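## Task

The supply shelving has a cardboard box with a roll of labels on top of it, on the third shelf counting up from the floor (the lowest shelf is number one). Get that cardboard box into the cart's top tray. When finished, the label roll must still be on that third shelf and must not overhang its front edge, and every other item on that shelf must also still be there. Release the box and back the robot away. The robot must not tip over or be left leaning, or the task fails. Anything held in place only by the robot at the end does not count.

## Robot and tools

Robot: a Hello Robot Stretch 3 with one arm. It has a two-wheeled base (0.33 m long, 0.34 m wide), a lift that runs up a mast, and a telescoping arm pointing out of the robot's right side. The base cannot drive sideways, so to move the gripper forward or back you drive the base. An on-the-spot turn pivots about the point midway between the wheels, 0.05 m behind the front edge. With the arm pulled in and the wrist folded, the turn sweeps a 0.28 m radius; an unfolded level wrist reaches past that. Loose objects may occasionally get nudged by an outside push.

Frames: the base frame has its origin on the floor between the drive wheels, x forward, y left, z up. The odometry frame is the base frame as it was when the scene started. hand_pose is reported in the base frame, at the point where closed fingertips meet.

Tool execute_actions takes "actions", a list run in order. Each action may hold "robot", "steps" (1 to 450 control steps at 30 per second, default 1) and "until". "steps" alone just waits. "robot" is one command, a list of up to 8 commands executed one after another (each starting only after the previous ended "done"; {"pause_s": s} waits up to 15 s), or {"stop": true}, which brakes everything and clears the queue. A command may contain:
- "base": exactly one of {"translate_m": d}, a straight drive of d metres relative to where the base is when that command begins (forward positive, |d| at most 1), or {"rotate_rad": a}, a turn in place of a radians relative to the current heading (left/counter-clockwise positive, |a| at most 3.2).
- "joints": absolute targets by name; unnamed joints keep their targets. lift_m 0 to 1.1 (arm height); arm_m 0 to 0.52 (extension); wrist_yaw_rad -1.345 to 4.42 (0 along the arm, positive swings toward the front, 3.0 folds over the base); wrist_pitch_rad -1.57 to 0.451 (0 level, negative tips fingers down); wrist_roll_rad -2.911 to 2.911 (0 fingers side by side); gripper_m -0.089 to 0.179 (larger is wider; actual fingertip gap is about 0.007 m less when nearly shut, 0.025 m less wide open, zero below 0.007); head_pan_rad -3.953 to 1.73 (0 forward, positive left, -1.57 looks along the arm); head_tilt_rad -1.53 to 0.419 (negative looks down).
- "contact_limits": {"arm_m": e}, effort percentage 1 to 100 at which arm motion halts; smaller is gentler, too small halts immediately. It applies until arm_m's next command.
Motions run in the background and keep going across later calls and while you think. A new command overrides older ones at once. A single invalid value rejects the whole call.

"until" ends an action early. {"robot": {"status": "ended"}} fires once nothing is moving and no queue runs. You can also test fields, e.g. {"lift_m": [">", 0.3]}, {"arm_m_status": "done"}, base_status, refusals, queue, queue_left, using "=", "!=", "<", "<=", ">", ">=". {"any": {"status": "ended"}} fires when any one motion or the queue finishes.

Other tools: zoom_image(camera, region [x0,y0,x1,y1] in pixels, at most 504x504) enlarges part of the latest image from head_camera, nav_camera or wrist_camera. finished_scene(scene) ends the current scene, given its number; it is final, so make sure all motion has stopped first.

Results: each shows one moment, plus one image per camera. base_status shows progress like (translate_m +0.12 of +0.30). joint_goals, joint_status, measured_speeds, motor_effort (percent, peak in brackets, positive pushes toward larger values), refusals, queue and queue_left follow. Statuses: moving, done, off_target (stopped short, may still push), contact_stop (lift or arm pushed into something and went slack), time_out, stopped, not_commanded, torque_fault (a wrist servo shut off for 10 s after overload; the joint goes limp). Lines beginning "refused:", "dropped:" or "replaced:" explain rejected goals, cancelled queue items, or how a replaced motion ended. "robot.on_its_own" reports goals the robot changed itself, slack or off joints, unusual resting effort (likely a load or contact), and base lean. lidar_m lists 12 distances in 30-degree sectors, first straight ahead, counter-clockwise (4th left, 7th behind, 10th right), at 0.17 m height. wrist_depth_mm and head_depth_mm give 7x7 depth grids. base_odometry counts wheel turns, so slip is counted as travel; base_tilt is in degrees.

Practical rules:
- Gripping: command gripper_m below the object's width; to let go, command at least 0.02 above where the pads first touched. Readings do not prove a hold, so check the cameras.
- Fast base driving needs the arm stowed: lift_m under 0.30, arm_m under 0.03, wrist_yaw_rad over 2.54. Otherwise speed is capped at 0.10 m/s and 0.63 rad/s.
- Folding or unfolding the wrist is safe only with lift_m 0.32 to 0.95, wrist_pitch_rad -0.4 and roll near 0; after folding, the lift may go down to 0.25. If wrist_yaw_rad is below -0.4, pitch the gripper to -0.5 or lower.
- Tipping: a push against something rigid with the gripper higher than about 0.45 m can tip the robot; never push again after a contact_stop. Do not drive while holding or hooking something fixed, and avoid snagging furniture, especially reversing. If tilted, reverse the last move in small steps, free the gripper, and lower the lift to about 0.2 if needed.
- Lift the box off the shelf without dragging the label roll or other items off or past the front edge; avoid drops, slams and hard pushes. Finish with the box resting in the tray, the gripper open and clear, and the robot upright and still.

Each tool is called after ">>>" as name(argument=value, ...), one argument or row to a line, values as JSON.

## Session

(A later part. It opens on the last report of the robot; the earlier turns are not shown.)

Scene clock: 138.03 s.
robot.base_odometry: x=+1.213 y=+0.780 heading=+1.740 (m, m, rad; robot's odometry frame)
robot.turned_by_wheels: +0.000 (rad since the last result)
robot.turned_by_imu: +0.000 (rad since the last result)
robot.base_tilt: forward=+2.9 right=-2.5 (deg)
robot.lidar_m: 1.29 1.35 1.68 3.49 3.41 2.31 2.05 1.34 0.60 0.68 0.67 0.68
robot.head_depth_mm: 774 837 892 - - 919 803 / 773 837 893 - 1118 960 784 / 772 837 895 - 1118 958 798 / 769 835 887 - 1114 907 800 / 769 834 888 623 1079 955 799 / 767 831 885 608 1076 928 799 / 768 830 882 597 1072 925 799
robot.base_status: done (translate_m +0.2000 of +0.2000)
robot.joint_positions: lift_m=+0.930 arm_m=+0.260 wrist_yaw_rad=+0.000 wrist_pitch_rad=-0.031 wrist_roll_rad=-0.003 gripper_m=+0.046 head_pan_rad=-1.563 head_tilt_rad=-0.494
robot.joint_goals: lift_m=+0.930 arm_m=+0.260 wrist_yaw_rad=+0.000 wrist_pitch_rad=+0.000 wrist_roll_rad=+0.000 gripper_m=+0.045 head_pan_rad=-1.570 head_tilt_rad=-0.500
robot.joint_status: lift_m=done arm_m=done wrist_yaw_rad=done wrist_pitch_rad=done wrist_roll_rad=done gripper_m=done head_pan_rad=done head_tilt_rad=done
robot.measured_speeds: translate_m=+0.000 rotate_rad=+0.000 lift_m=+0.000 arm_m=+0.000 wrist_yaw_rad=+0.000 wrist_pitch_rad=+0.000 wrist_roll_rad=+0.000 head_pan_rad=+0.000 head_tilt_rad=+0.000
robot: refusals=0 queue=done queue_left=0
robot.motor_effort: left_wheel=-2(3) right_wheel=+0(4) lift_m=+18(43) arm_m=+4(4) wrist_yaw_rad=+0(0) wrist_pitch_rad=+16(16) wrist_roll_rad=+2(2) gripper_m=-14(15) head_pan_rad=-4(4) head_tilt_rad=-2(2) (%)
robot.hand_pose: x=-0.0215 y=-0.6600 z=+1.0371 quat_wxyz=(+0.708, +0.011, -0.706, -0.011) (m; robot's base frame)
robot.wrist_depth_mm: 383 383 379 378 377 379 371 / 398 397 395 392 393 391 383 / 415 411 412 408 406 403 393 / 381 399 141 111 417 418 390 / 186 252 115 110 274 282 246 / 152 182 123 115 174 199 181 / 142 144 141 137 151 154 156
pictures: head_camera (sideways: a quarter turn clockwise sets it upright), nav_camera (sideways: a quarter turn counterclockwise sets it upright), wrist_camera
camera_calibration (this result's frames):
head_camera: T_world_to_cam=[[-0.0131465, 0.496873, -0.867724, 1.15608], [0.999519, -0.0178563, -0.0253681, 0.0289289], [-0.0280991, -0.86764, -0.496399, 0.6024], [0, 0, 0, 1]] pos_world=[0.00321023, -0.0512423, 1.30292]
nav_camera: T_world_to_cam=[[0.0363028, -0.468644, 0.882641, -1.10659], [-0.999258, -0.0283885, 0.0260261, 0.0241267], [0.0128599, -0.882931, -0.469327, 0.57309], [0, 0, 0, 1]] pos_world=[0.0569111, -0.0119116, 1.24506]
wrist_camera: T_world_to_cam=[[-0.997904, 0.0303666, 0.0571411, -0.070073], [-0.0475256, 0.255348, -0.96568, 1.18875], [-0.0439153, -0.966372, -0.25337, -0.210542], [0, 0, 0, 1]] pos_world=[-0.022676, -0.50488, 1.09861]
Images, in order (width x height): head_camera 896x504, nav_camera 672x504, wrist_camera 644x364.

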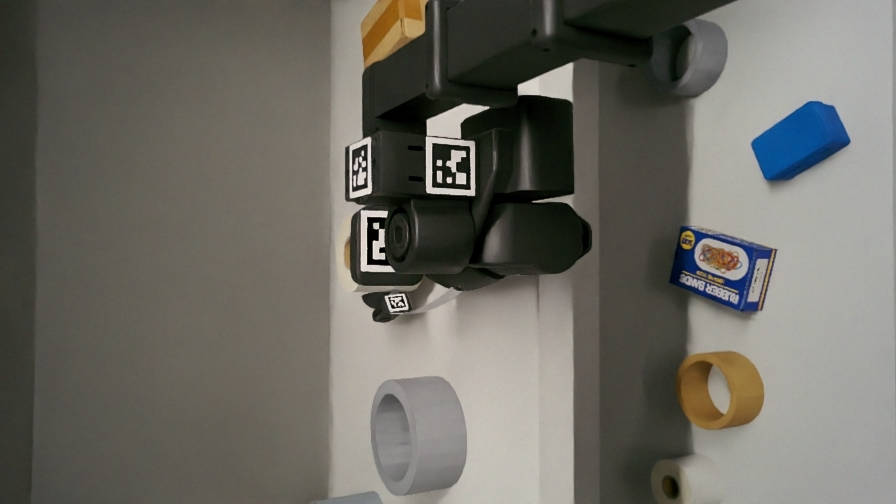

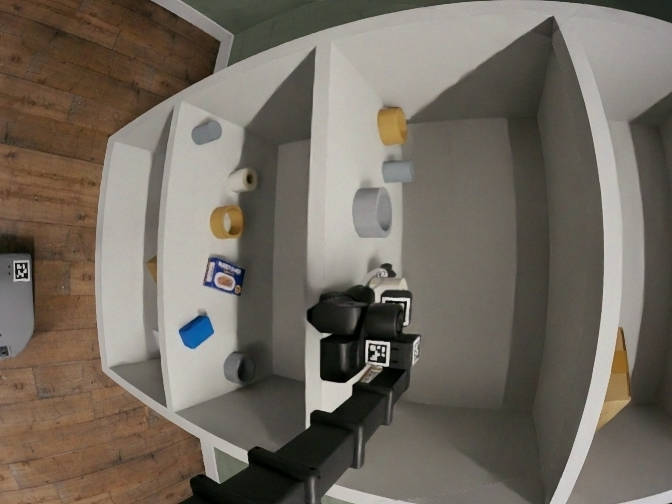

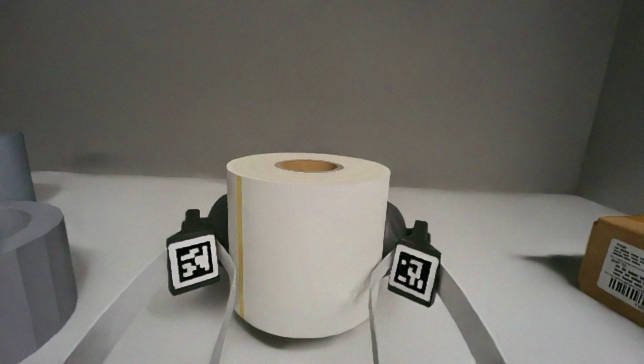

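>>> execute_actions(
  actions=[
    {"robot":{"joints":{"lift_m":0.908}},"steps":100,"until":{"robot":{"status":"ended"}}},
  ],
)

Scene clock: 143.00 s.
robot.base_odometry: x=+1.213 y=+0.780 heading=+1.740 (m, m, rad; robot's odometry frame)
robot.turned_by_wheels: +0.000 (rad since the last result)
robot.turned_by_imu: +0.000 (rad since the last result)
robot.base_tilt: forward=+2.9 right=-2.6 (deg)
robot.lidar_m: 1.29 1.35 1.67 3.50 3.43 2.31 2.05 1.34 0.60 0.68 0.67 0.68
robot.head_depth_mm: 776 840 895 630 - 912 803 / 774 839 896 - 1124 959 785 / 773 838 897 - 1118 960 797 / 772 836 891 - 1095 910 801 / 771 834 890 639 1079 955 801 / 770 833 887 609 1079 928 801 / 769 831 885 598 1078 928 799
robot.base_status: done (translate_m +0.2000 of +0.2000)
robot.joint_positions: lift_m=+0.922 arm_m=+0.260 wrist_yaw_rad=+0.000 wrist_pitch_rad=+0.004 wrist_roll_rad=-0.010 gripper_m=+0.046 head_pan_rad=-1.563 head_tilt_rad=-0.494
robot.joint_goals: lift_m=+0.922 arm_m=+0.260 wrist_yaw_rad=+0.000 wrist_pitch_rad=+0.000 wrist_roll_rad=+0.000 gripper_m=+0.045 head_pan_rad=-1.570 head_tilt_rad=-0.500
robot.joint_status: lift_m=contact_stop arm_m=done wrist_yaw_rad=done wrist_pitch_rad=done wrist_roll_rad=done gripper_m=done head_pan_rad=done head_tilt_rad=done
robot.measured_speeds: translate_m=+0.000 rotate_rad=+0.001 lift_m=+0.000 arm_m=+0.000 wrist_yaw_rad=+0.000 wrist_pitch_rad=+0.120 wrist_roll_rad=-0.024 head_pan_rad=+0.000 head_tilt_rad=+0.000
robot: refusals=0 queue=dropped queue_left=0
robot.on_its_own: lift_m is slack since a contact_stop, until your next command for it (your +0.908 is given up)
robot.motor_effort: left_wheel=-1(2) right_wheel=-1(0) lift_m=+18(17) arm_m=+4(4) wrist_yaw_rad=+0(0) wrist_pitch_rad=-6(16) wrist_roll_rad=+7(7) gripper_m=-15(15) head_pan_rad=-4(4) head_tilt_rad=-3(1) (%)
robot.hand_pose: x=-0.0215 y=-0.6609 z=+1.0378 quat_wxyz=(+0.711, -0.001, -0.703, +0.001) (m; robot's base frame)
robot.wrist_depth_mm: 391 392 386 388 383 381 377 / 402 402 398 396 394 397 387 / 416 413 412 409 410 409 395 / 426 425 141 111 422 419 390 / 198 268 115 110 302 309 290 / 151 188 122 115 182 210 186 / 145 147 144 140 156 159 162
pictures: head_camera (sideways: a quarter turn clockwise sets it upright), nav_camera (sideways: a quarter turn counterclockwise sets it upright), wrist_camera
camera_calibration (this result's frames):
head_camera: T_world_to_cam=[[-0.0131486, 0.497161, -0.867559, 1.15586], [0.999519, -0.017848, -0.0253765, 0.02894], [-0.0281004, -0.867475, -0.496687, 0.602775], [0, 0, 0, 1]] pos_world=[0.00321023, -0.0512427, 1.3029]
nav_camera: T_world_to_cam=[[0.036305, -0.468938, 0.882485, -1.10638], [-0.999258, -0.0283971, 0.0260192, 0.0241356], [0.0128586, -0.882775, -0.469621, 0.573472], [0, 0, 0, 1]] pos_world=[0.0569109, -0.0118927, 1.24505]
wrist_camera: T_world_to_cam=[[-0.997516, 0.032416, 0.0625362, -0.0743239], [-0.0538725, 0.220875, -0.973813, 1.17521], [-0.0453798, -0.974763, -0.21858, -0.252991], [0, 0, 0, 1]] pos_world=[-0.0223083, -0.503772, 1.09379]
Images, in order (width x height): head_camera 896x504, nav_camera 672x504, wrist_camera 644x364.

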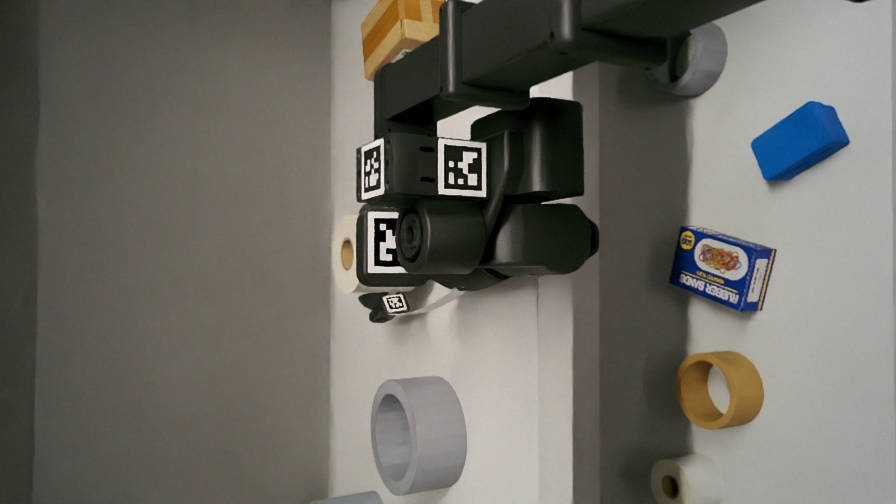

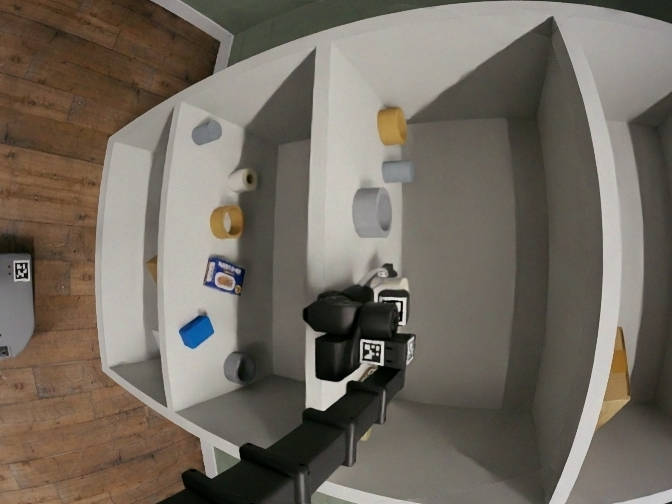

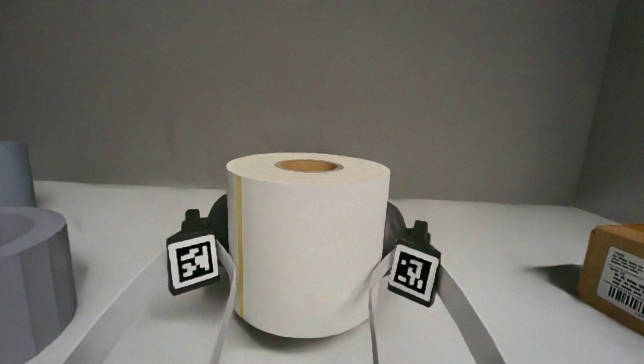

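>>> execute_actions(
  actions=[
    {"robot":[{"joints":{"lift_m":0.924,"wrist_pitch_rad":-0.03}},{"joints":{"gripper_m":0.125}},{"pause_s":0.4},{"joints":{"lift_m":0.93,"arm_m":0.08}}],"steps":300,"until":{"robot":{"status":"ended"}}},
  ],
)

Scene clock: 153.83 s.
robot.base_odometry: x=+1.213 y=+0.780 heading=+1.740 (m, m, rad; robot's odometry frame)
robot.turned_by_wheels: +0.000 (rad since the last result)
robot.turned_by_imu: +0.000 (rad since the last result)
robot.base_tilt: forward=+2.9 right=-2.6 (deg)
robot.lidar_m: 1.29 1.36 1.67 3.51 3.43 2.32 2.05 1.34 0.60 0.67 0.68 0.68
robot.head_depth_mm: 773 840 892 623 541 - - / 772 838 892 642 - - - / 771 839 891 672 - - - / 771 833 889 617 - - 783 / 770 833 888 669 1081 942 798 / 769 833 885 608 1074 931 798 / 767 833 880 597 1075 926 798
robot.base_status: done (translate_m +0.2000 of +0.2000)
robot.joint_positions: lift_m=+0.929 arm_m=+0.080 wrist_yaw_rad=+0.000 wrist_pitch_rad=-0.047 wrist_roll_rad=-0.004 gripper_m=+0.125 head_pan_rad=-1.563 head_tilt_rad=-0.494
robot.joint_goals: lift_m=+0.930 arm_m=+0.080 wrist_yaw_rad=+0.000 wrist_pitch_rad=-0.030 wrist_roll_rad=+0.000 gripper_m=+0.125 head_pan_rad=-1.570 head_tilt_rad=-0.500
robot.joint_status: lift_m=done arm_m=done wrist_yaw_rad=done wrist_pitch_rad=done wrist_roll_rad=done gripper_m=done head_pan_rad=done head_tilt_rad=done
robot.measured_speeds: translate_m=+0.000 rotate_rad=+0.000 lift_m=+0.000 arm_m=+0.000 wrist_yaw_rad=+0.000 wrist_pitch_rad=+0.000 wrist_roll_rad=+0.000 head_pan_rad=+0.000 head_tilt_rad=+0.000
robot: refusals=0 queue=done queue_left=0
robot.motor_effort: left_wheel=-1(1) right_wheel=-1(0) lift_m=+41(40) arm_m=-4(6) wrist_yaw_rad=+1(0) wrist_pitch_rad=+9(13) wrist_roll_rad=+2(8) gripper_m=+0(81) head_pan_rad=-4(5) head_tilt_rad=-2(3) (%)
robot.hand_pose: x=-0.0215 y=-0.4802 z=+1.0322 quat_wxyz=(+0.708, +0.017, -0.705, -0.017) (m; robot's base frame)
robot.wrist_depth_mm: 538 546 541 539 534 531 397 / 547 562 561 559 559 552 394 / 509 578 585 578 578 570 387 / 353 260 387 293 426 315 340 / 233 255 247 252 260 273 277 / 182 167 179 184 186 199 196 / 596 171 170 169 168 167 167
pictures: head_camera (sideways: a quarter turn clockwise sets it upright), nav_camera (sideways: a quarter turn counterclockwise sets it upright), wrist_camera
camera_calibration (this result's frames):
head_camera: T_world_to_cam=[[-0.0131485, 0.497172, -0.867553, 1.15586], [0.999519, -0.0178481, -0.0253768, 0.0289404], [-0.0281008, -0.867469, -0.496698, 0.602788], [0, 0, 0, 1]] pos_world=[0.00321021, -0.0512427, 1.3029]
nav_camera: T_world_to_cam=[[0.0363049, -0.468948, 0.882479, -1.10638], [-0.999258, -0.028397, 0.026019, 0.024136], [0.0128582, -0.882769, -0.469631, 0.573486], [0, 0, 0, 1]] pos_world=[0.0569109, -0.0118921, 1.24505]
wrist_camera: T_world_to_cam=[[-0.99788, 0.0295229, 0.057995, -0.0765493], [-0.0478928, 0.270209, -0.96161, 1.141], [-0.0440603, -0.962349, -0.268222, -0.0208475], [0, 0, 0, 1]] pos_world=[-0.0226597, -0.326112, 1.09605]
Images, in order (width x height): head_camera 896x504, nav_camera 672x504, wrist_camera 644x364.

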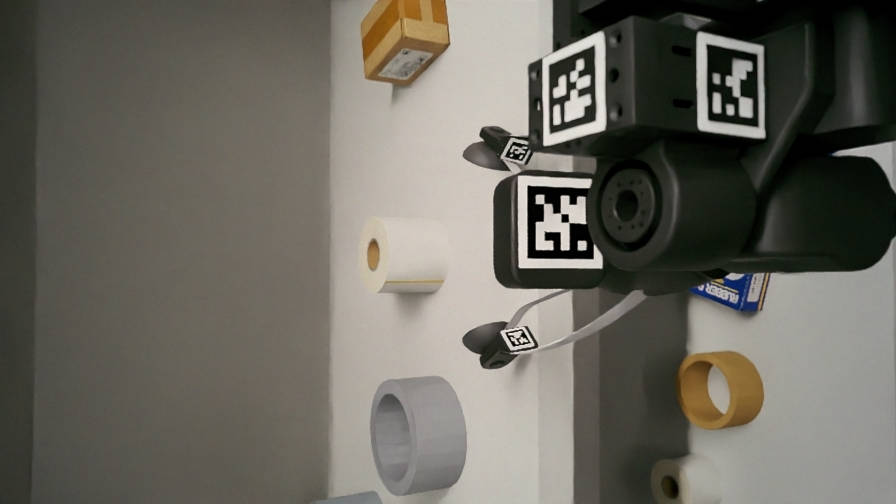

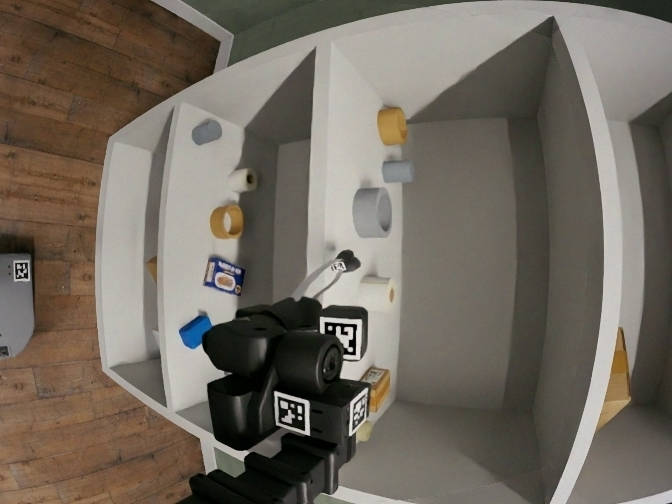

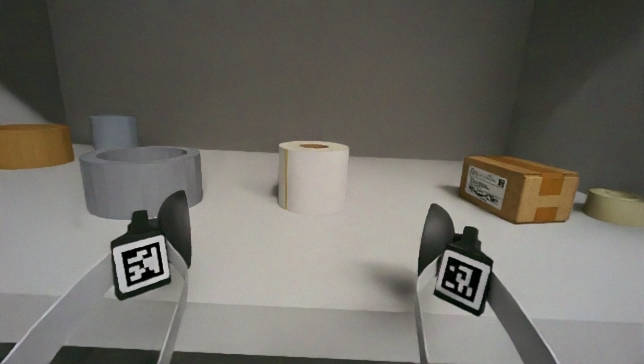

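>>> execute_actions(
  actions=[
    {"robot":{"base":{"translate_m":-0.21},"joints":{"lift_m":0.926,"gripper_m":0.11}},"steps":300,"until":{"robot":{"status":"ended"}}},
  ],
)

Scene clock: 165.37 s.
robot.base_odometry: x=+1.248 y=+0.573 heading=+1.740 (m, m, rad; robot's odometry frame)
robot.turned_by_wheels: +0.000 (rad since the last result)
robot.turned_by_imu: +0.000 (rad since the last result)
robot.base_tilt: forward=+2.9 right=-2.6 (deg)
robot.lidar_m: 1.50 1.57 1.82 3.52 3.14 2.13 1.84 1.34 0.49 0.63 0.71 0.84
robot.head_depth_mm: 473 471 469 495 518 - - / 690 687 685 613 - - - / 768 832 883 642 - - - / 766 830 886 622 - - - / 766 828 883 668 1099 953 776 / 765 831 879 636 537 929 798 / 764 827 881 610 536 931 799
robot.base_status: done (translate_m -0.2100 of -0.2100)
robot.joint_positions: lift_m=+0.927 arm_m=+0.080 wrist_yaw_rad=+0.000 wrist_pitch_rad=-0.047 wrist_roll_rad=-0.004 gripper_m=+0.110 head_pan_rad=-1.563 head_tilt_rad=-0.494
robot.joint_goals: lift_m=+0.926 arm_m=+0.080 wrist_yaw_rad=+0.000 wrist_pitch_rad=-0.030 wrist_roll_rad=+0.000 gripper_m=+0.110 head_pan_rad=-1.570 head_tilt_rad=-0.500
robot.joint_status: lift_m=done arm_m=done wrist_yaw_rad=done wrist_pitch_rad=done wrist_roll_rad=done gripper_m=done head_pan_rad=done head_tilt_rad=done
robot.measured_speeds: translate_m=+0.000 rotate_rad=+0.000 lift_m=+0.000 arm_m=+0.000 wrist_yaw_rad=+0.000 wrist_pitch_rad=+0.000 wrist_roll_rad=+0.000 head_pan_rad=+0.000 head_tilt_rad=+0.000
robot: refusals=0 queue=done queue_left=0
robot.motor_effort: left_wheel=+0(6) right_wheel=+0(5) lift_m=+17(41) arm_m=-4(4) wrist_yaw_rad=+0(0) wrist_pitch_rad=+9(9) wrist_roll_rad=+2(2) gripper_m=+0(62) head_pan_rad=-4(5) head_tilt_rad=-3(2) (%)
robot.hand_pose: x=-0.0215 y=-0.4802 z=+1.0292 quat_wxyz=(+0.708, +0.017, -0.705, -0.017) (m; robot's base frame)
robot.wrist_depth_mm: 538 541 537 535 496 234 154 / 561 561 555 553 476 232 153 / 574 582 580 580 469 229 152 / 312 301 383 284 335 227 151 / 228 233 240 246 272 222 150 / 173 162 175 179 181 187 155 / - 166 165 164 164 163 162
pictures: head_camera (sideways: a quarter turn clockwise sets it upright), nav_camera (sideways: a quarter turn counterclockwise sets it upright), wrist_camera
camera_calibration (this result's frames):
head_camera: T_world_to_cam=[[-0.0131485, 0.497172, -0.867553, 1.15586], [0.999519, -0.0178481, -0.0253768, 0.0289404], [-0.0281008, -0.867469, -0.496698, 0.602788], [0, 0, 0, 1]] pos_world=[0.00321021, -0.0512427, 1.3029]
nav_camera: T_world_to_cam=[[0.0363049, -0.468948, 0.882479, -1.10638], [-0.999258, -0.028397, 0.026019, 0.024136], [0.0128582, -0.882769, -0.469631, 0.573486], [0, 0, 0, 1]] pos_world=[0.0569109, -0.0118921, 1.24505]
wrist_camera: T_world_to_cam=[[-0.99788, 0.0295159, 0.0579986, -0.0763849], [-0.0478928, 0.270325, -0.961577, 1.13818], [-0.0440603, -0.962317, -0.268338, -0.0215018], [0, 0, 0, 1]] pos_world=[-0.0226597, -0.326115, 1.09311]
Images, in order (width x height): head_camera 896x504, nav_camera 672x504, wrist_camera 644x364.

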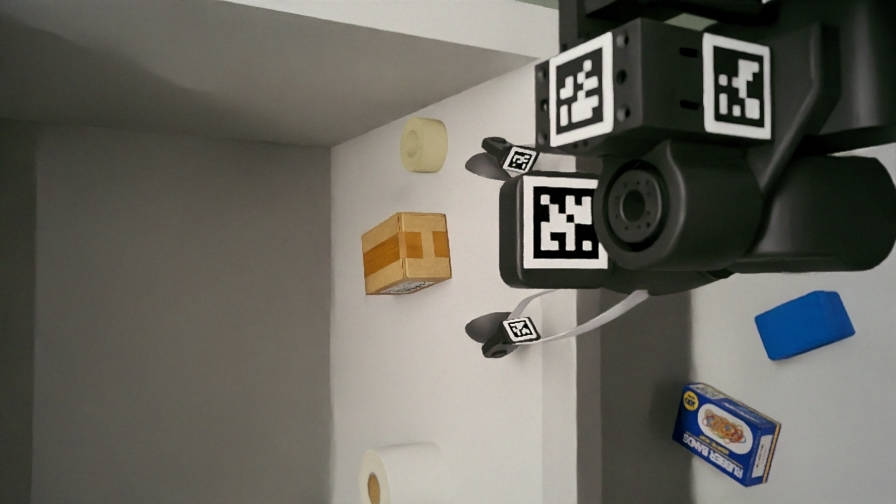

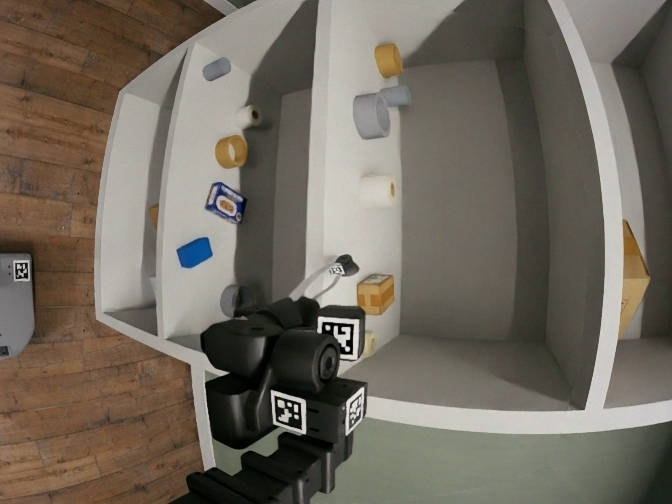

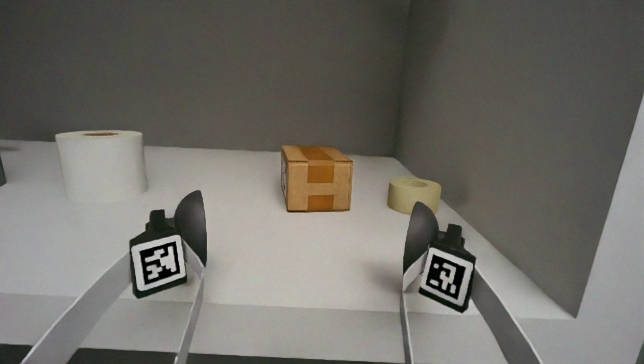

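>>> execute_actions(
  actions=[
    {"robot":{"joints":{"arm_m":0.24}},"steps":300,"until":{"robot":{"status":"ended"}}},
  ],
)

Scene clock: 176.93 s.
robot.base_odometry: x=+1.248 y=+0.573 heading=+1.740 (m, m, rad; robot's odometry frame)
robot.turned_by_wheels: +0.000 (rad since the last result)
robot.turned_by_imu: +0.006 (rad since the last result)
robot.base_tilt: forward=+2.6 right=-3.0 (deg)
robot.lidar_m: 1.50 1.58 1.81 3.51 3.13 2.13 1.84 1.33 0.49 0.65 0.71 0.84
robot.head_depth_mm: 468 466 465 476 - 998 1373 / 691 686 686 - 627 687 726 / 775 841 898 - 1091 941 805 / 775 840 895 - 1093 939 804 / 777 840 890 635 1087 965 782 / 774 837 892 650 1087 939 805 / 774 839 890 622 1092 940 805
robot.base_status: done (translate_m -0.2100 of -0.2100)
robot.joint_positions: lift_m=+0.927 arm_m=+0.239 wrist_yaw_rad=-0.001 wrist_pitch_rad=-0.095 wrist_roll_rad=+0.000 gripper_m=+0.110 head_pan_rad=-1.563 head_tilt_rad=-0.495
robot.joint_goals: lift_m=+0.926 arm_m=+0.240 wrist_yaw_rad=+0.000 wrist_pitch_rad=-0.030 wrist_roll_rad=+0.000 gripper_m=+0.110 head_pan_rad=-1.570 head_tilt_rad=-0.500
robot.joint_status: lift_m=done arm_m=done wrist_yaw_rad=done wrist_pitch_rad=done wrist_roll_rad=done gripper_m=done head_pan_rad=done head_tilt_rad=done
robot.measured_speeds: translate_m=+0.000 rotate_rad=+0.000 lift_m=+0.000 arm_m=+0.000 wrist_yaw_rad=+0.000 wrist_pitch_rad=+0.000 wrist_roll_rad=+0.000 head_pan_rad=+0.000 head_tilt_rad=+0.000
robot: refusals=0 queue=done queue_left=0
robot.on_its_own: arm_m is at rest, and its effort (+16) is outside its rest range (-14 to +14); wrist_pitch_rad is at rest, and its effort (+33) is outside its rest range (-20 to +32)
robot.motor_effort: left_wheel=-3(4) right_wheel=+0(0) lift_m=+17(17) arm_m=+16(18) wrist_yaw_rad=+1(2) wrist_pitch_rad=+33(34) wrist_roll_rad=+0(2) gripper_m=+0(0) head_pan_rad=-5(4) head_tilt_rad=-2(2) (%)
robot.hand_pose: x=-0.0218 y=-0.6363 z=+1.0170 quat_wxyz=(+0.707, +0.033, -0.706, -0.034) (m; robot's base frame)
robot.wrist_depth_mm: 402 404 397 397 395 241 157 / 422 422 417 415 408 238 156 / 442 442 438 440 425 235 155 / 311 318 311 176 347 232 154 / 211 213 194 136 212 182 153 / 159 153 155 144 157 150 152 / - 129 131 132 134 136 137
pictures: head_camera (sideways: a quarter turn clockwise sets it upright), nav_camera (sideways: a quarter turn counterclockwise sets it upright), wrist_camera
camera_calibration (this result's frames):
head_camera: T_world_to_cam=[[-0.0130919, 0.49761, -0.867302, 1.15553], [0.999516, -0.0179558, -0.0253897, 0.028957], [-0.0282072, -0.867215, -0.497134, 0.603357], [0, 0, 0, 1]] pos_world=[0.00320404, -0.0512428, 1.30288]
nav_camera: T_world_to_cam=[[0.0362517, -0.469397, 0.882243, -1.10607], [-0.999261, -0.0282897, 0.0260085, 0.0241496], [0.0127501, -0.882534, -0.470075, 0.574065], [0, 0, 0, 1]] pos_world=[0.0569093, -0.0118696, 1.24505]
wrist_camera: T_world_to_cam=[[-0.998042, 0.0283049, 0.0557852, -0.0699142], [-0.0439901, 0.316457, -0.947586, 1.18378], [-0.044475, -0.948184, -0.314592, -0.118963], [0, 0, 0, 1]] pos_world=[-0.0229934, -0.485437, 1.08821]
Images, in order (width x height): head_camera 896x504, nav_camera 672x504, wrist_camera 644x364.

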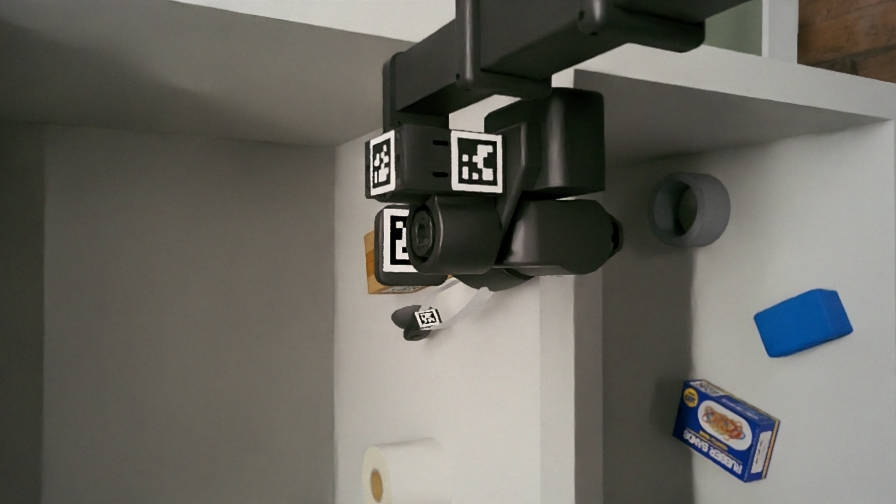

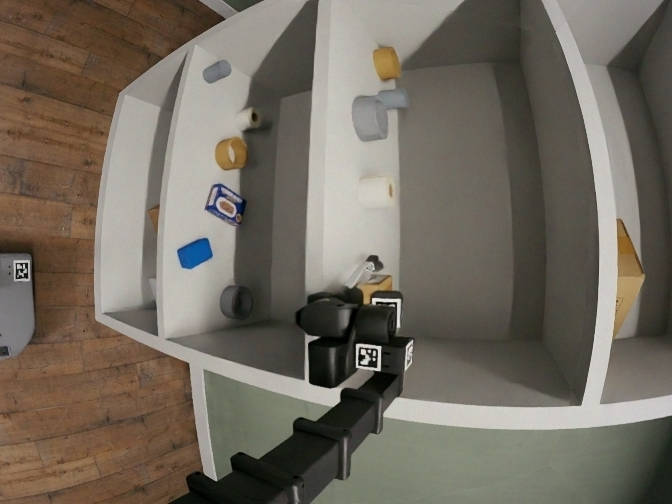

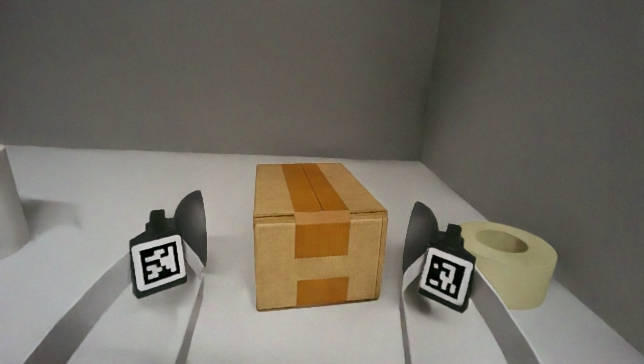

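>>> execute_actions(
  actions=[
    {"robot":[{"joints":{"lift_m":0.945,"wrist_pitch_rad":-0.11}},{"joints":{"arm_m":0.265}}],"steps":300,"until":{"robot":{"status":"ended"}}},
  ],
)

Scene clock: 183.80 s.
robot.base_odometry: x=+1.248 y=+0.573 heading=+1.740 (m, m, rad; robot's odometry frame)
robot.turned_by_wheels: +0.000 (rad since the last result)
robot.turned_by_imu: -0.016 (rad since the last result)
robot.base_tilt: forward=+2.9 right=-2.5 (deg)
robot.lidar_m: 1.50 1.57 1.82 3.50 3.17 2.13 1.84 1.34 0.49 0.60 0.71 0.84
robot.head_depth_mm: 450 449 449 - - 1311 1358 / 646 646 646 - 598 653 722 / 768 833 888 - 1012 915 799 / 768 833 885 - 1110 927 799 / 766 828 882 604 1075 951 780 / 763 830 875 632 1070 930 797 / 761 828 871 609 1072 924 796
robot.base_status: done (translate_m -0.2100 of -0.2100)
robot.joint_positions: lift_m=+0.944 arm_m=+0.265 wrist_yaw_rad=-0.001 wrist_pitch_rad=-0.130 wrist_roll_rad=-0.001 gripper_m=+0.110 head_pan_rad=-1.564 head_tilt_rad=-0.498
robot.joint_goals: lift_m=+0.945 arm_m=+0.265 wrist_yaw_rad=+0.000 wrist_pitch_rad=-0.110 wrist_roll_rad=+0.000 gripper_m=+0.110 head_pan_rad=-1.570 head_tilt_rad=-0.500
robot.joint_status: lift_m=done arm_m=done wrist_yaw_rad=done wrist_pitch_rad=done wrist_roll_rad=done gripper_m=done head_pan_rad=done head_tilt_rad=done
robot.measured_speeds: translate_m=+0.000 rotate_rad=+0.000 lift_m=+0.000 arm_m=+0.000 wrist_yaw_rad=+0.000 wrist_pitch_rad=+0.000 wrist_roll_rad=+0.000 head_pan_rad=+0.000 head_tilt_rad=+0.000
robot: refusals=0 queue=done queue_left=0
robot.motor_effort: left_wheel=+2(14) right_wheel=-1(17) lift_m=+40(43) arm_m=+4(16) wrist_yaw_rad=+1(1) wrist_pitch_rad=+10(31) wrist_roll_rad=+1(1) gripper_m=+0(0) head_pan_rad=-4(4) head_tilt_rad=-1(1) (%)
robot.hand_pose: x=-0.0217 y=-0.6606 z=+1.0262 quat_wxyz=(+0.706, +0.046, -0.705, -0.046) (m; robot's base frame)
robot.wrist_depth_mm: 365 364 364 364 358 225 148 / 388 384 383 385 378 222 147 / 407 405 403 404 392 219 146 / 301 307 318 306 335 216 145 / 212 217 125 127 245 205 144 / 165 159 104 108 163 153 136 / - 135 109 115 141 133 129
pictures: head_camera (sideways: a quarter turn clockwise sets it upright), nav_camera (sideways: a quarter turn counterclockwise sets it upright), wrist_camera
camera_calibration (this result's frames):
head_camera: T_world_to_cam=[[-0.0128932, 0.500192, -0.865818, 1.15359], [0.999508, -0.0183158, -0.0254653, 0.0290554], [-0.0285957, -0.865721, -0.49971, 0.606711], [0, 0, 0, 1]] pos_world=[0.00318172, -0.0512443, 1.30272]
nav_camera: T_world_to_cam=[[0.0360657, -0.472034, 0.880842, -1.10424], [-0.999273, -0.0279314, 0.0259466, 0.0242304], [0.0123555, -0.881138, -0.472698, 0.577479], [0, 0, 0, 1]] pos_world=[0.0569029, -0.0117226, 1.24501]
wrist_camera: T_world_to_cam=[[-0.997999, 0.0255727, 0.0578228, -0.0734742], [-0.0452884, 0.349023, -0.936019, 1.20984], [-0.044118, -0.936765, -0.347167, -0.0981111], [0, 0, 0, 1]] pos_world=[-0.0228638, -0.512291, 1.10262]
Images, in order (width x height): head_camera 896x504, nav_camera 672x504, wrist_camera 644x364.

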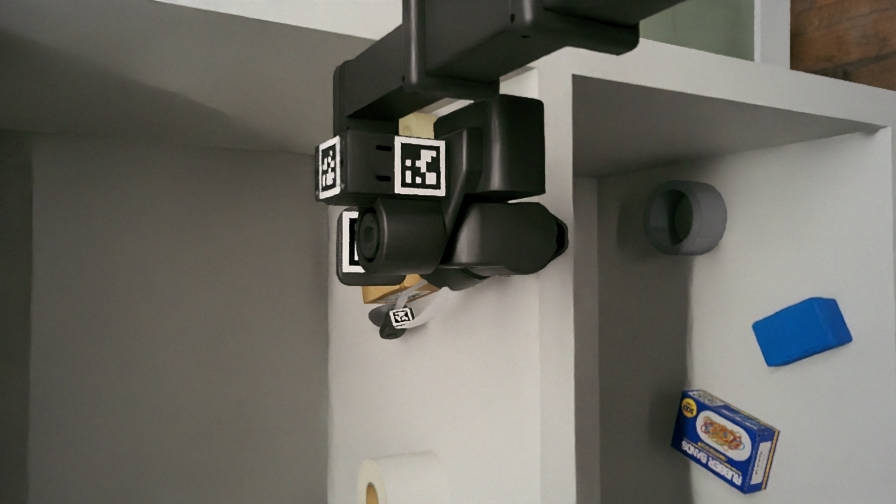

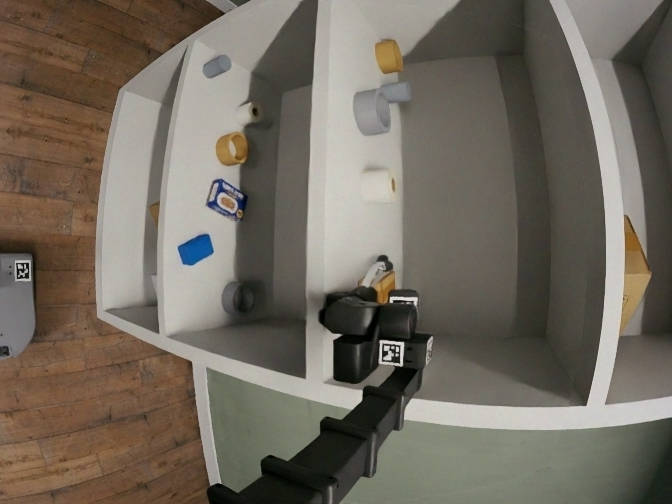

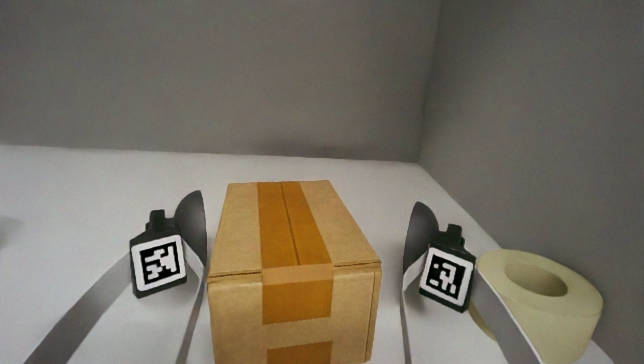

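>>> execute_actions(
  actions=[
    {"robot":[{"joints":{"gripper_m":0.03}},{"pause_s":0.5},{"joints":{"lift_m":0.975}},{"joints":{"arm_m":0.0}}],"steps":400,"until":{"robot":{"status":"ended"}}},
  ],
)

Scene clock: 193.47 s.
robot.base_odometry: x=+1.248 y=+0.573 heading=+1.740 (m, m, rad; robot's odometry frame)
robot.turned_by_wheels: +0.000 (rad since the last result)
robot.turned_by_imu: +0.000 (rad since the last result)
robot.base_tilt: forward=+2.9 right=-2.5 (deg)
robot.lidar_m: 1.50 1.57 1.81 3.52 3.18 2.13 1.84 1.34 0.49 0.60 0.71 0.84
robot.head_depth_mm: 450 449 449 489 522 - - / 646 646 646 593 537 - - / 769 834 876 636 - - - / 768 831 881 636 - - - / 766 830 878 634 1071 954 779 / 765 829 876 632 1074 926 797 / 762 826 875 609 1068 926 798
robot.base_status: done (translate_m -0.2100 of -0.2100)
robot.joint_positions: lift_m=+0.974 arm_m=+0.000 wrist_yaw_rad=-0.001 wrist_pitch_rad=-0.134 wrist_roll_rad=-0.001 gripper_m=+0.049 head_pan_rad=-1.564 head_tilt_rad=-0.498
robot.joint_goals: lift_m=+0.975 arm_m=+0.000 wrist_yaw_rad=+0.000 wrist_pitch_rad=-0.110 wrist_roll_rad=+0.000 gripper_m=+0.048 head_pan_rad=-1.570 head_tilt_rad=-0.500
robot.joint_status: lift_m=done arm_m=done wrist_yaw_rad=done wrist_pitch_rad=done wrist_roll_rad=done gripper_m=done head_pan_rad=done head_tilt_rad=done
robot.measured_speeds: translate_m=+0.000 rotate_rad=+0.000 lift_m=+0.000 arm_m=+0.000 wrist_yaw_rad=+0.000 wrist_pitch_rad=+0.000 wrist_roll_rad=+0.000 head_pan_rad=+0.000 head_tilt_rad=+0.000
robot: refusals=0 queue=done queue_left=0
robot.on_its_own: gripper_m is held at +0.048, not at your +0.030, by its stall guard, which is not easing now
robot.motor_effort: left_wheel=+1(1) right_wheel=-1(1) lift_m=+42(43) arm_m=-4(4) wrist_yaw_rad=+0(0) wrist_pitch_rad=+13(13) wrist_roll_rad=+1(1) gripper_m=-21(99) head_pan_rad=-4(3) head_tilt_rad=-1(1) (%)
robot.hand_pose: x=-0.0217 y=-0.3961 z=+1.0550 quat_wxyz=(+0.706, +0.047, -0.705, -0.048) (m; robot's base frame)
robot.wrist_depth_mm: 598 593 595 603 449 220 614 / 630 639 633 617 439 217 658 / 564 570 654 653 432 219 688 / 364 365 402 405 368 230 734 / 265 271 128 131 291 244 782 / 776 799 104 109 256 266 819 / 699 699 109 115 345 884 886
pictures: head_camera (sideways: a quarter turn clockwise sets it upright), nav_camera (sideways: a quarter turn counterclockwise sets it upright), wrist_camera
camera_calibration (this result's frames):
head_camera: T_world_to_cam=[[-0.012894, 0.500192, -0.865818, 1.15359], [0.999508, -0.0183142, -0.0254653, 0.0290554], [-0.0285943, -0.865721, -0.49971, 0.60671], [0, 0, 0, 1]] pos_world=[0.0031818, -0.0512443, 1.30272]
nav_camera: T_world_to_cam=[[0.0360664, -0.472033, 0.880843, -1.10424], [-0.999273, -0.027933, 0.0259466, 0.0242304], [0.0123569, -0.881138, -0.472698, 0.577479], [0, 0, 0, 1]] pos_world=[0.0569029, -0.0117226, 1.24501]
wrist_camera: T_world_to_cam=[[-0.997999, 0.0252948, 0.0579412, -0.0821348], [-0.0452873, 0.353463, -0.934352, 1.14444], [-0.0441143, -0.935106, -0.35161, 0.164985], [0, 0, 0, 1]] pos_world=[-0.0228635, -0.248162, 1.13208]
Images, in order (width x height): head_camera 896x504, nav_camera 672x504, wrist_camera 644x364.

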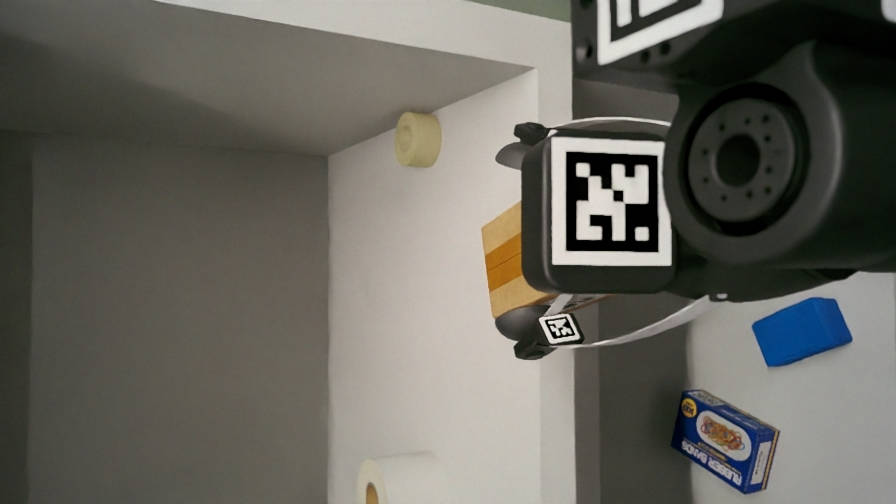

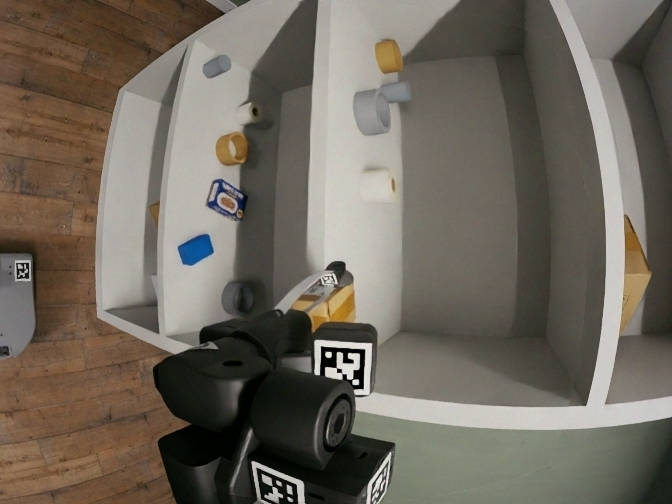

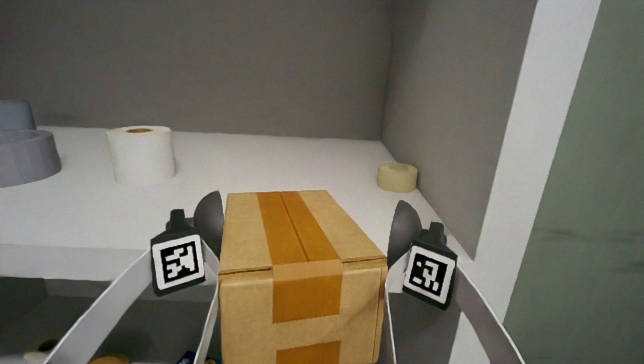

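>>> execute_actions(
  actions=[
    {"robot":[{"base":{"rotate_rad":-0.79},"joints":{"head_pan_rad":-2.6,"head_tilt_rad":-0.6}},{"base":{"translate_m":-0.95}},{"base":{"translate_m":-0.85}},{"base":{"rotate_rad":-0.78},"joints":{"head_pan_rad":-1.57,"head_tilt_rad":-0.7}}],"steps":450,"until":{"robot":{"status":"ended"}}},
    {"steps":450,"until":{"robot":{"status":"ended"}}},
  ],
)

Scene clock: 249.53 s.
robot.base_odometry: x=+0.201 y=-0.891 heading=+0.170 (m, m, rad; robot's odometry frame)
robot.turned_by_wheels: -1.570 (rad since the last result)
robot.turned_by_imu: -1.595 (rad since the last result)
robot.base_tilt: forward=+2.9 right=-2.6 (deg)
robot.lidar_m: 2.23 2.06 2.64 2.50 2.93 2.43 2.55 1.37 0.59 0.56 0.58 1.07
robot.head_depth_mm: 845 943 1074 - - - - / 840 938 1049 979 - - - / 835 936 1046 - - - - / 836 934 1020 - - - 1179 / 834 930 1032 940 866 1186 1198 / 831 927 1034 968 864 1035 1195 / 829 926 1052 1161 1322 1363 1212
robot.base_status: done (rotate_rad -0.7799 of -0.7800)
robot.joint_positions: lift_m=+0.974 arm_m=+0.000 wrist_yaw_rad=-0.001 wrist_pitch_rad=-0.134 wrist_roll_rad=-0.001 gripper_m=+0.049 head_pan_rad=-1.577 head_tilt_rad=-0.691
robot.joint_goals: lift_m=+0.975 arm_m=+0.000 wrist_yaw_rad=+0.000 wrist_pitch_rad=-0.110 wrist_roll_rad=+0.000 gripper_m=+0.048 head_pan_rad=-1.570 head_tilt_rad=-0.700
robot.joint_status: lift_m=done arm_m=done wrist_yaw_rad=done wrist_pitch_rad=done wrist_roll_rad=done gripper_m=done head_pan_rad=done head_tilt_rad=done
robot.measured_speeds: translate_m=+0.000 rotate_rad=+0.000 lift_m=+0.000 arm_m=+0.000 wrist_yaw_rad=+0.000 wrist_pitch_rad=+0.000 wrist_roll_rad=+0.000 head_pan_rad=+0.000 head_tilt_rad=+0.000
robot: refusals=0 queue=done queue_left=0
robot.on_its_own: gripper_m is held at +0.048, not at your +0.030, by its stall guard, which is not easing now
robot.motor_effort: left_wheel=+2(9) right_wheel=-2(6) lift_m=+41(41) arm_m=-4(4) wrist_yaw_rad=+0(0) wrist_pitch_rad=+13(13) wrist_roll_rad=+1(1) gripper_m=-19(20) head_pan_rad=+4(52) head_tilt_rad=-2(8) (%)
robot.hand_pose: x=-0.0217 y=-0.3961 z=+1.0550 quat_wxyz=(+0.706, +0.047, -0.705, -0.048) (m; robot's base frame)
robot.wrist_depth_mm: 657 649 644 642 639 642 638 / 685 691 678 673 673 672 665 / 736 715 718 712 712 704 709 / 774 766 748 751 744 773 748 / 807 815 128 130 789 798 807 / 889 879 104 109 655 857 852 / 942 922 109 114 561 919 904
pictures: head_camera (sideways: a quarter turn clockwise sets it upright), nav_camera (sideways: a quarter turn counterclockwise sets it upright), wrist_camera
camera_calibration (this result's frames):
head_camera: T_world_to_cam=[[-0.00524093, 0.657563, -0.753381, 1.00696], [0.999209, -0.0262646, -0.0298752, 0.0347916], [-0.0394321, -0.752941, -0.656905, 0.811282], [0, 0, 0, 1]] pos_world=[0.00250397, -0.0503795, 1.2926]
nav_camera: T_world_to_cam=[[0.0287654, -0.63313, 0.773511, -0.964252], [-0.999585, -0.01921, 0.0214489, 0.0300938], [0.00127922, -0.773807, -0.63342, 0.78665], [0, 0, 0, 1]] pos_world=[0.0568121, -0.00120394, 1.24349]
wrist_camera: T_world_to_cam=[[-0.997999, 0.0252947, 0.057942, -0.0821355], [-0.045288, 0.353463, -0.934352, 1.14444], [-0.0441145, -0.935106, -0.35161, 0.164984], [0, 0, 0, 1]] pos_world=[-0.0228635, -0.248164, 1.13208]
Images, in order (width x height): head_camera 896x504, nav_camera 672x504, wrist_camera 644x364.

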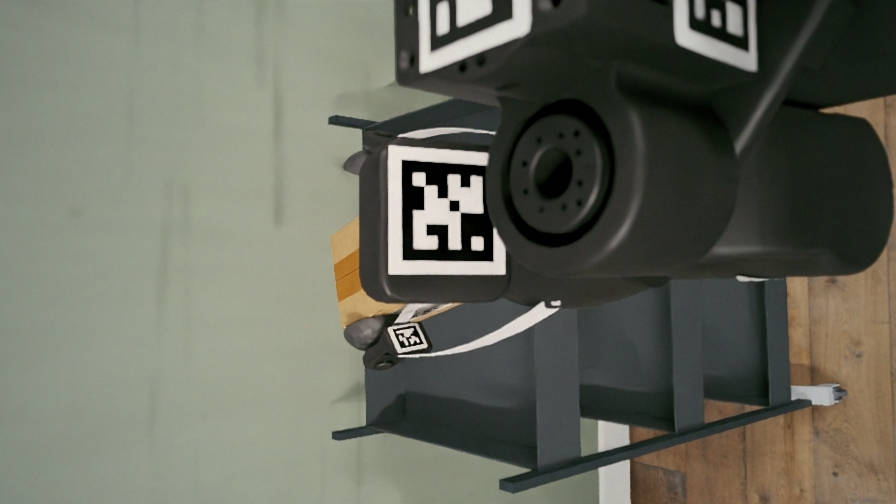

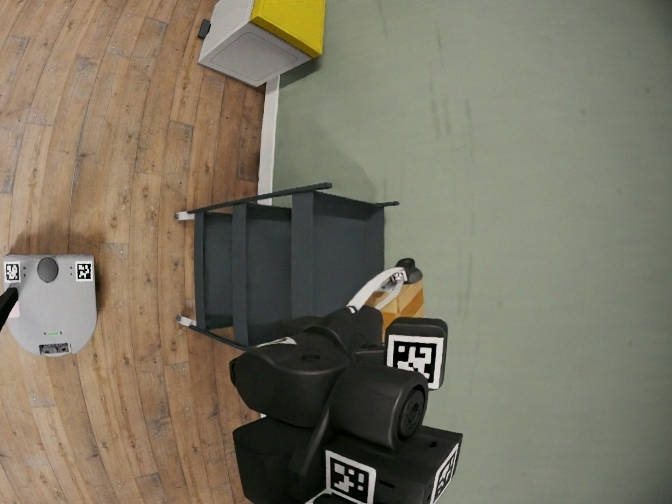

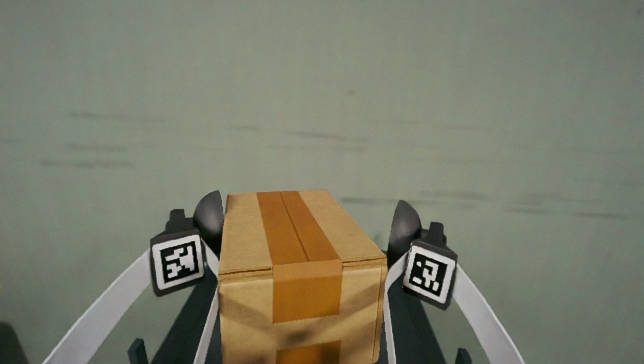

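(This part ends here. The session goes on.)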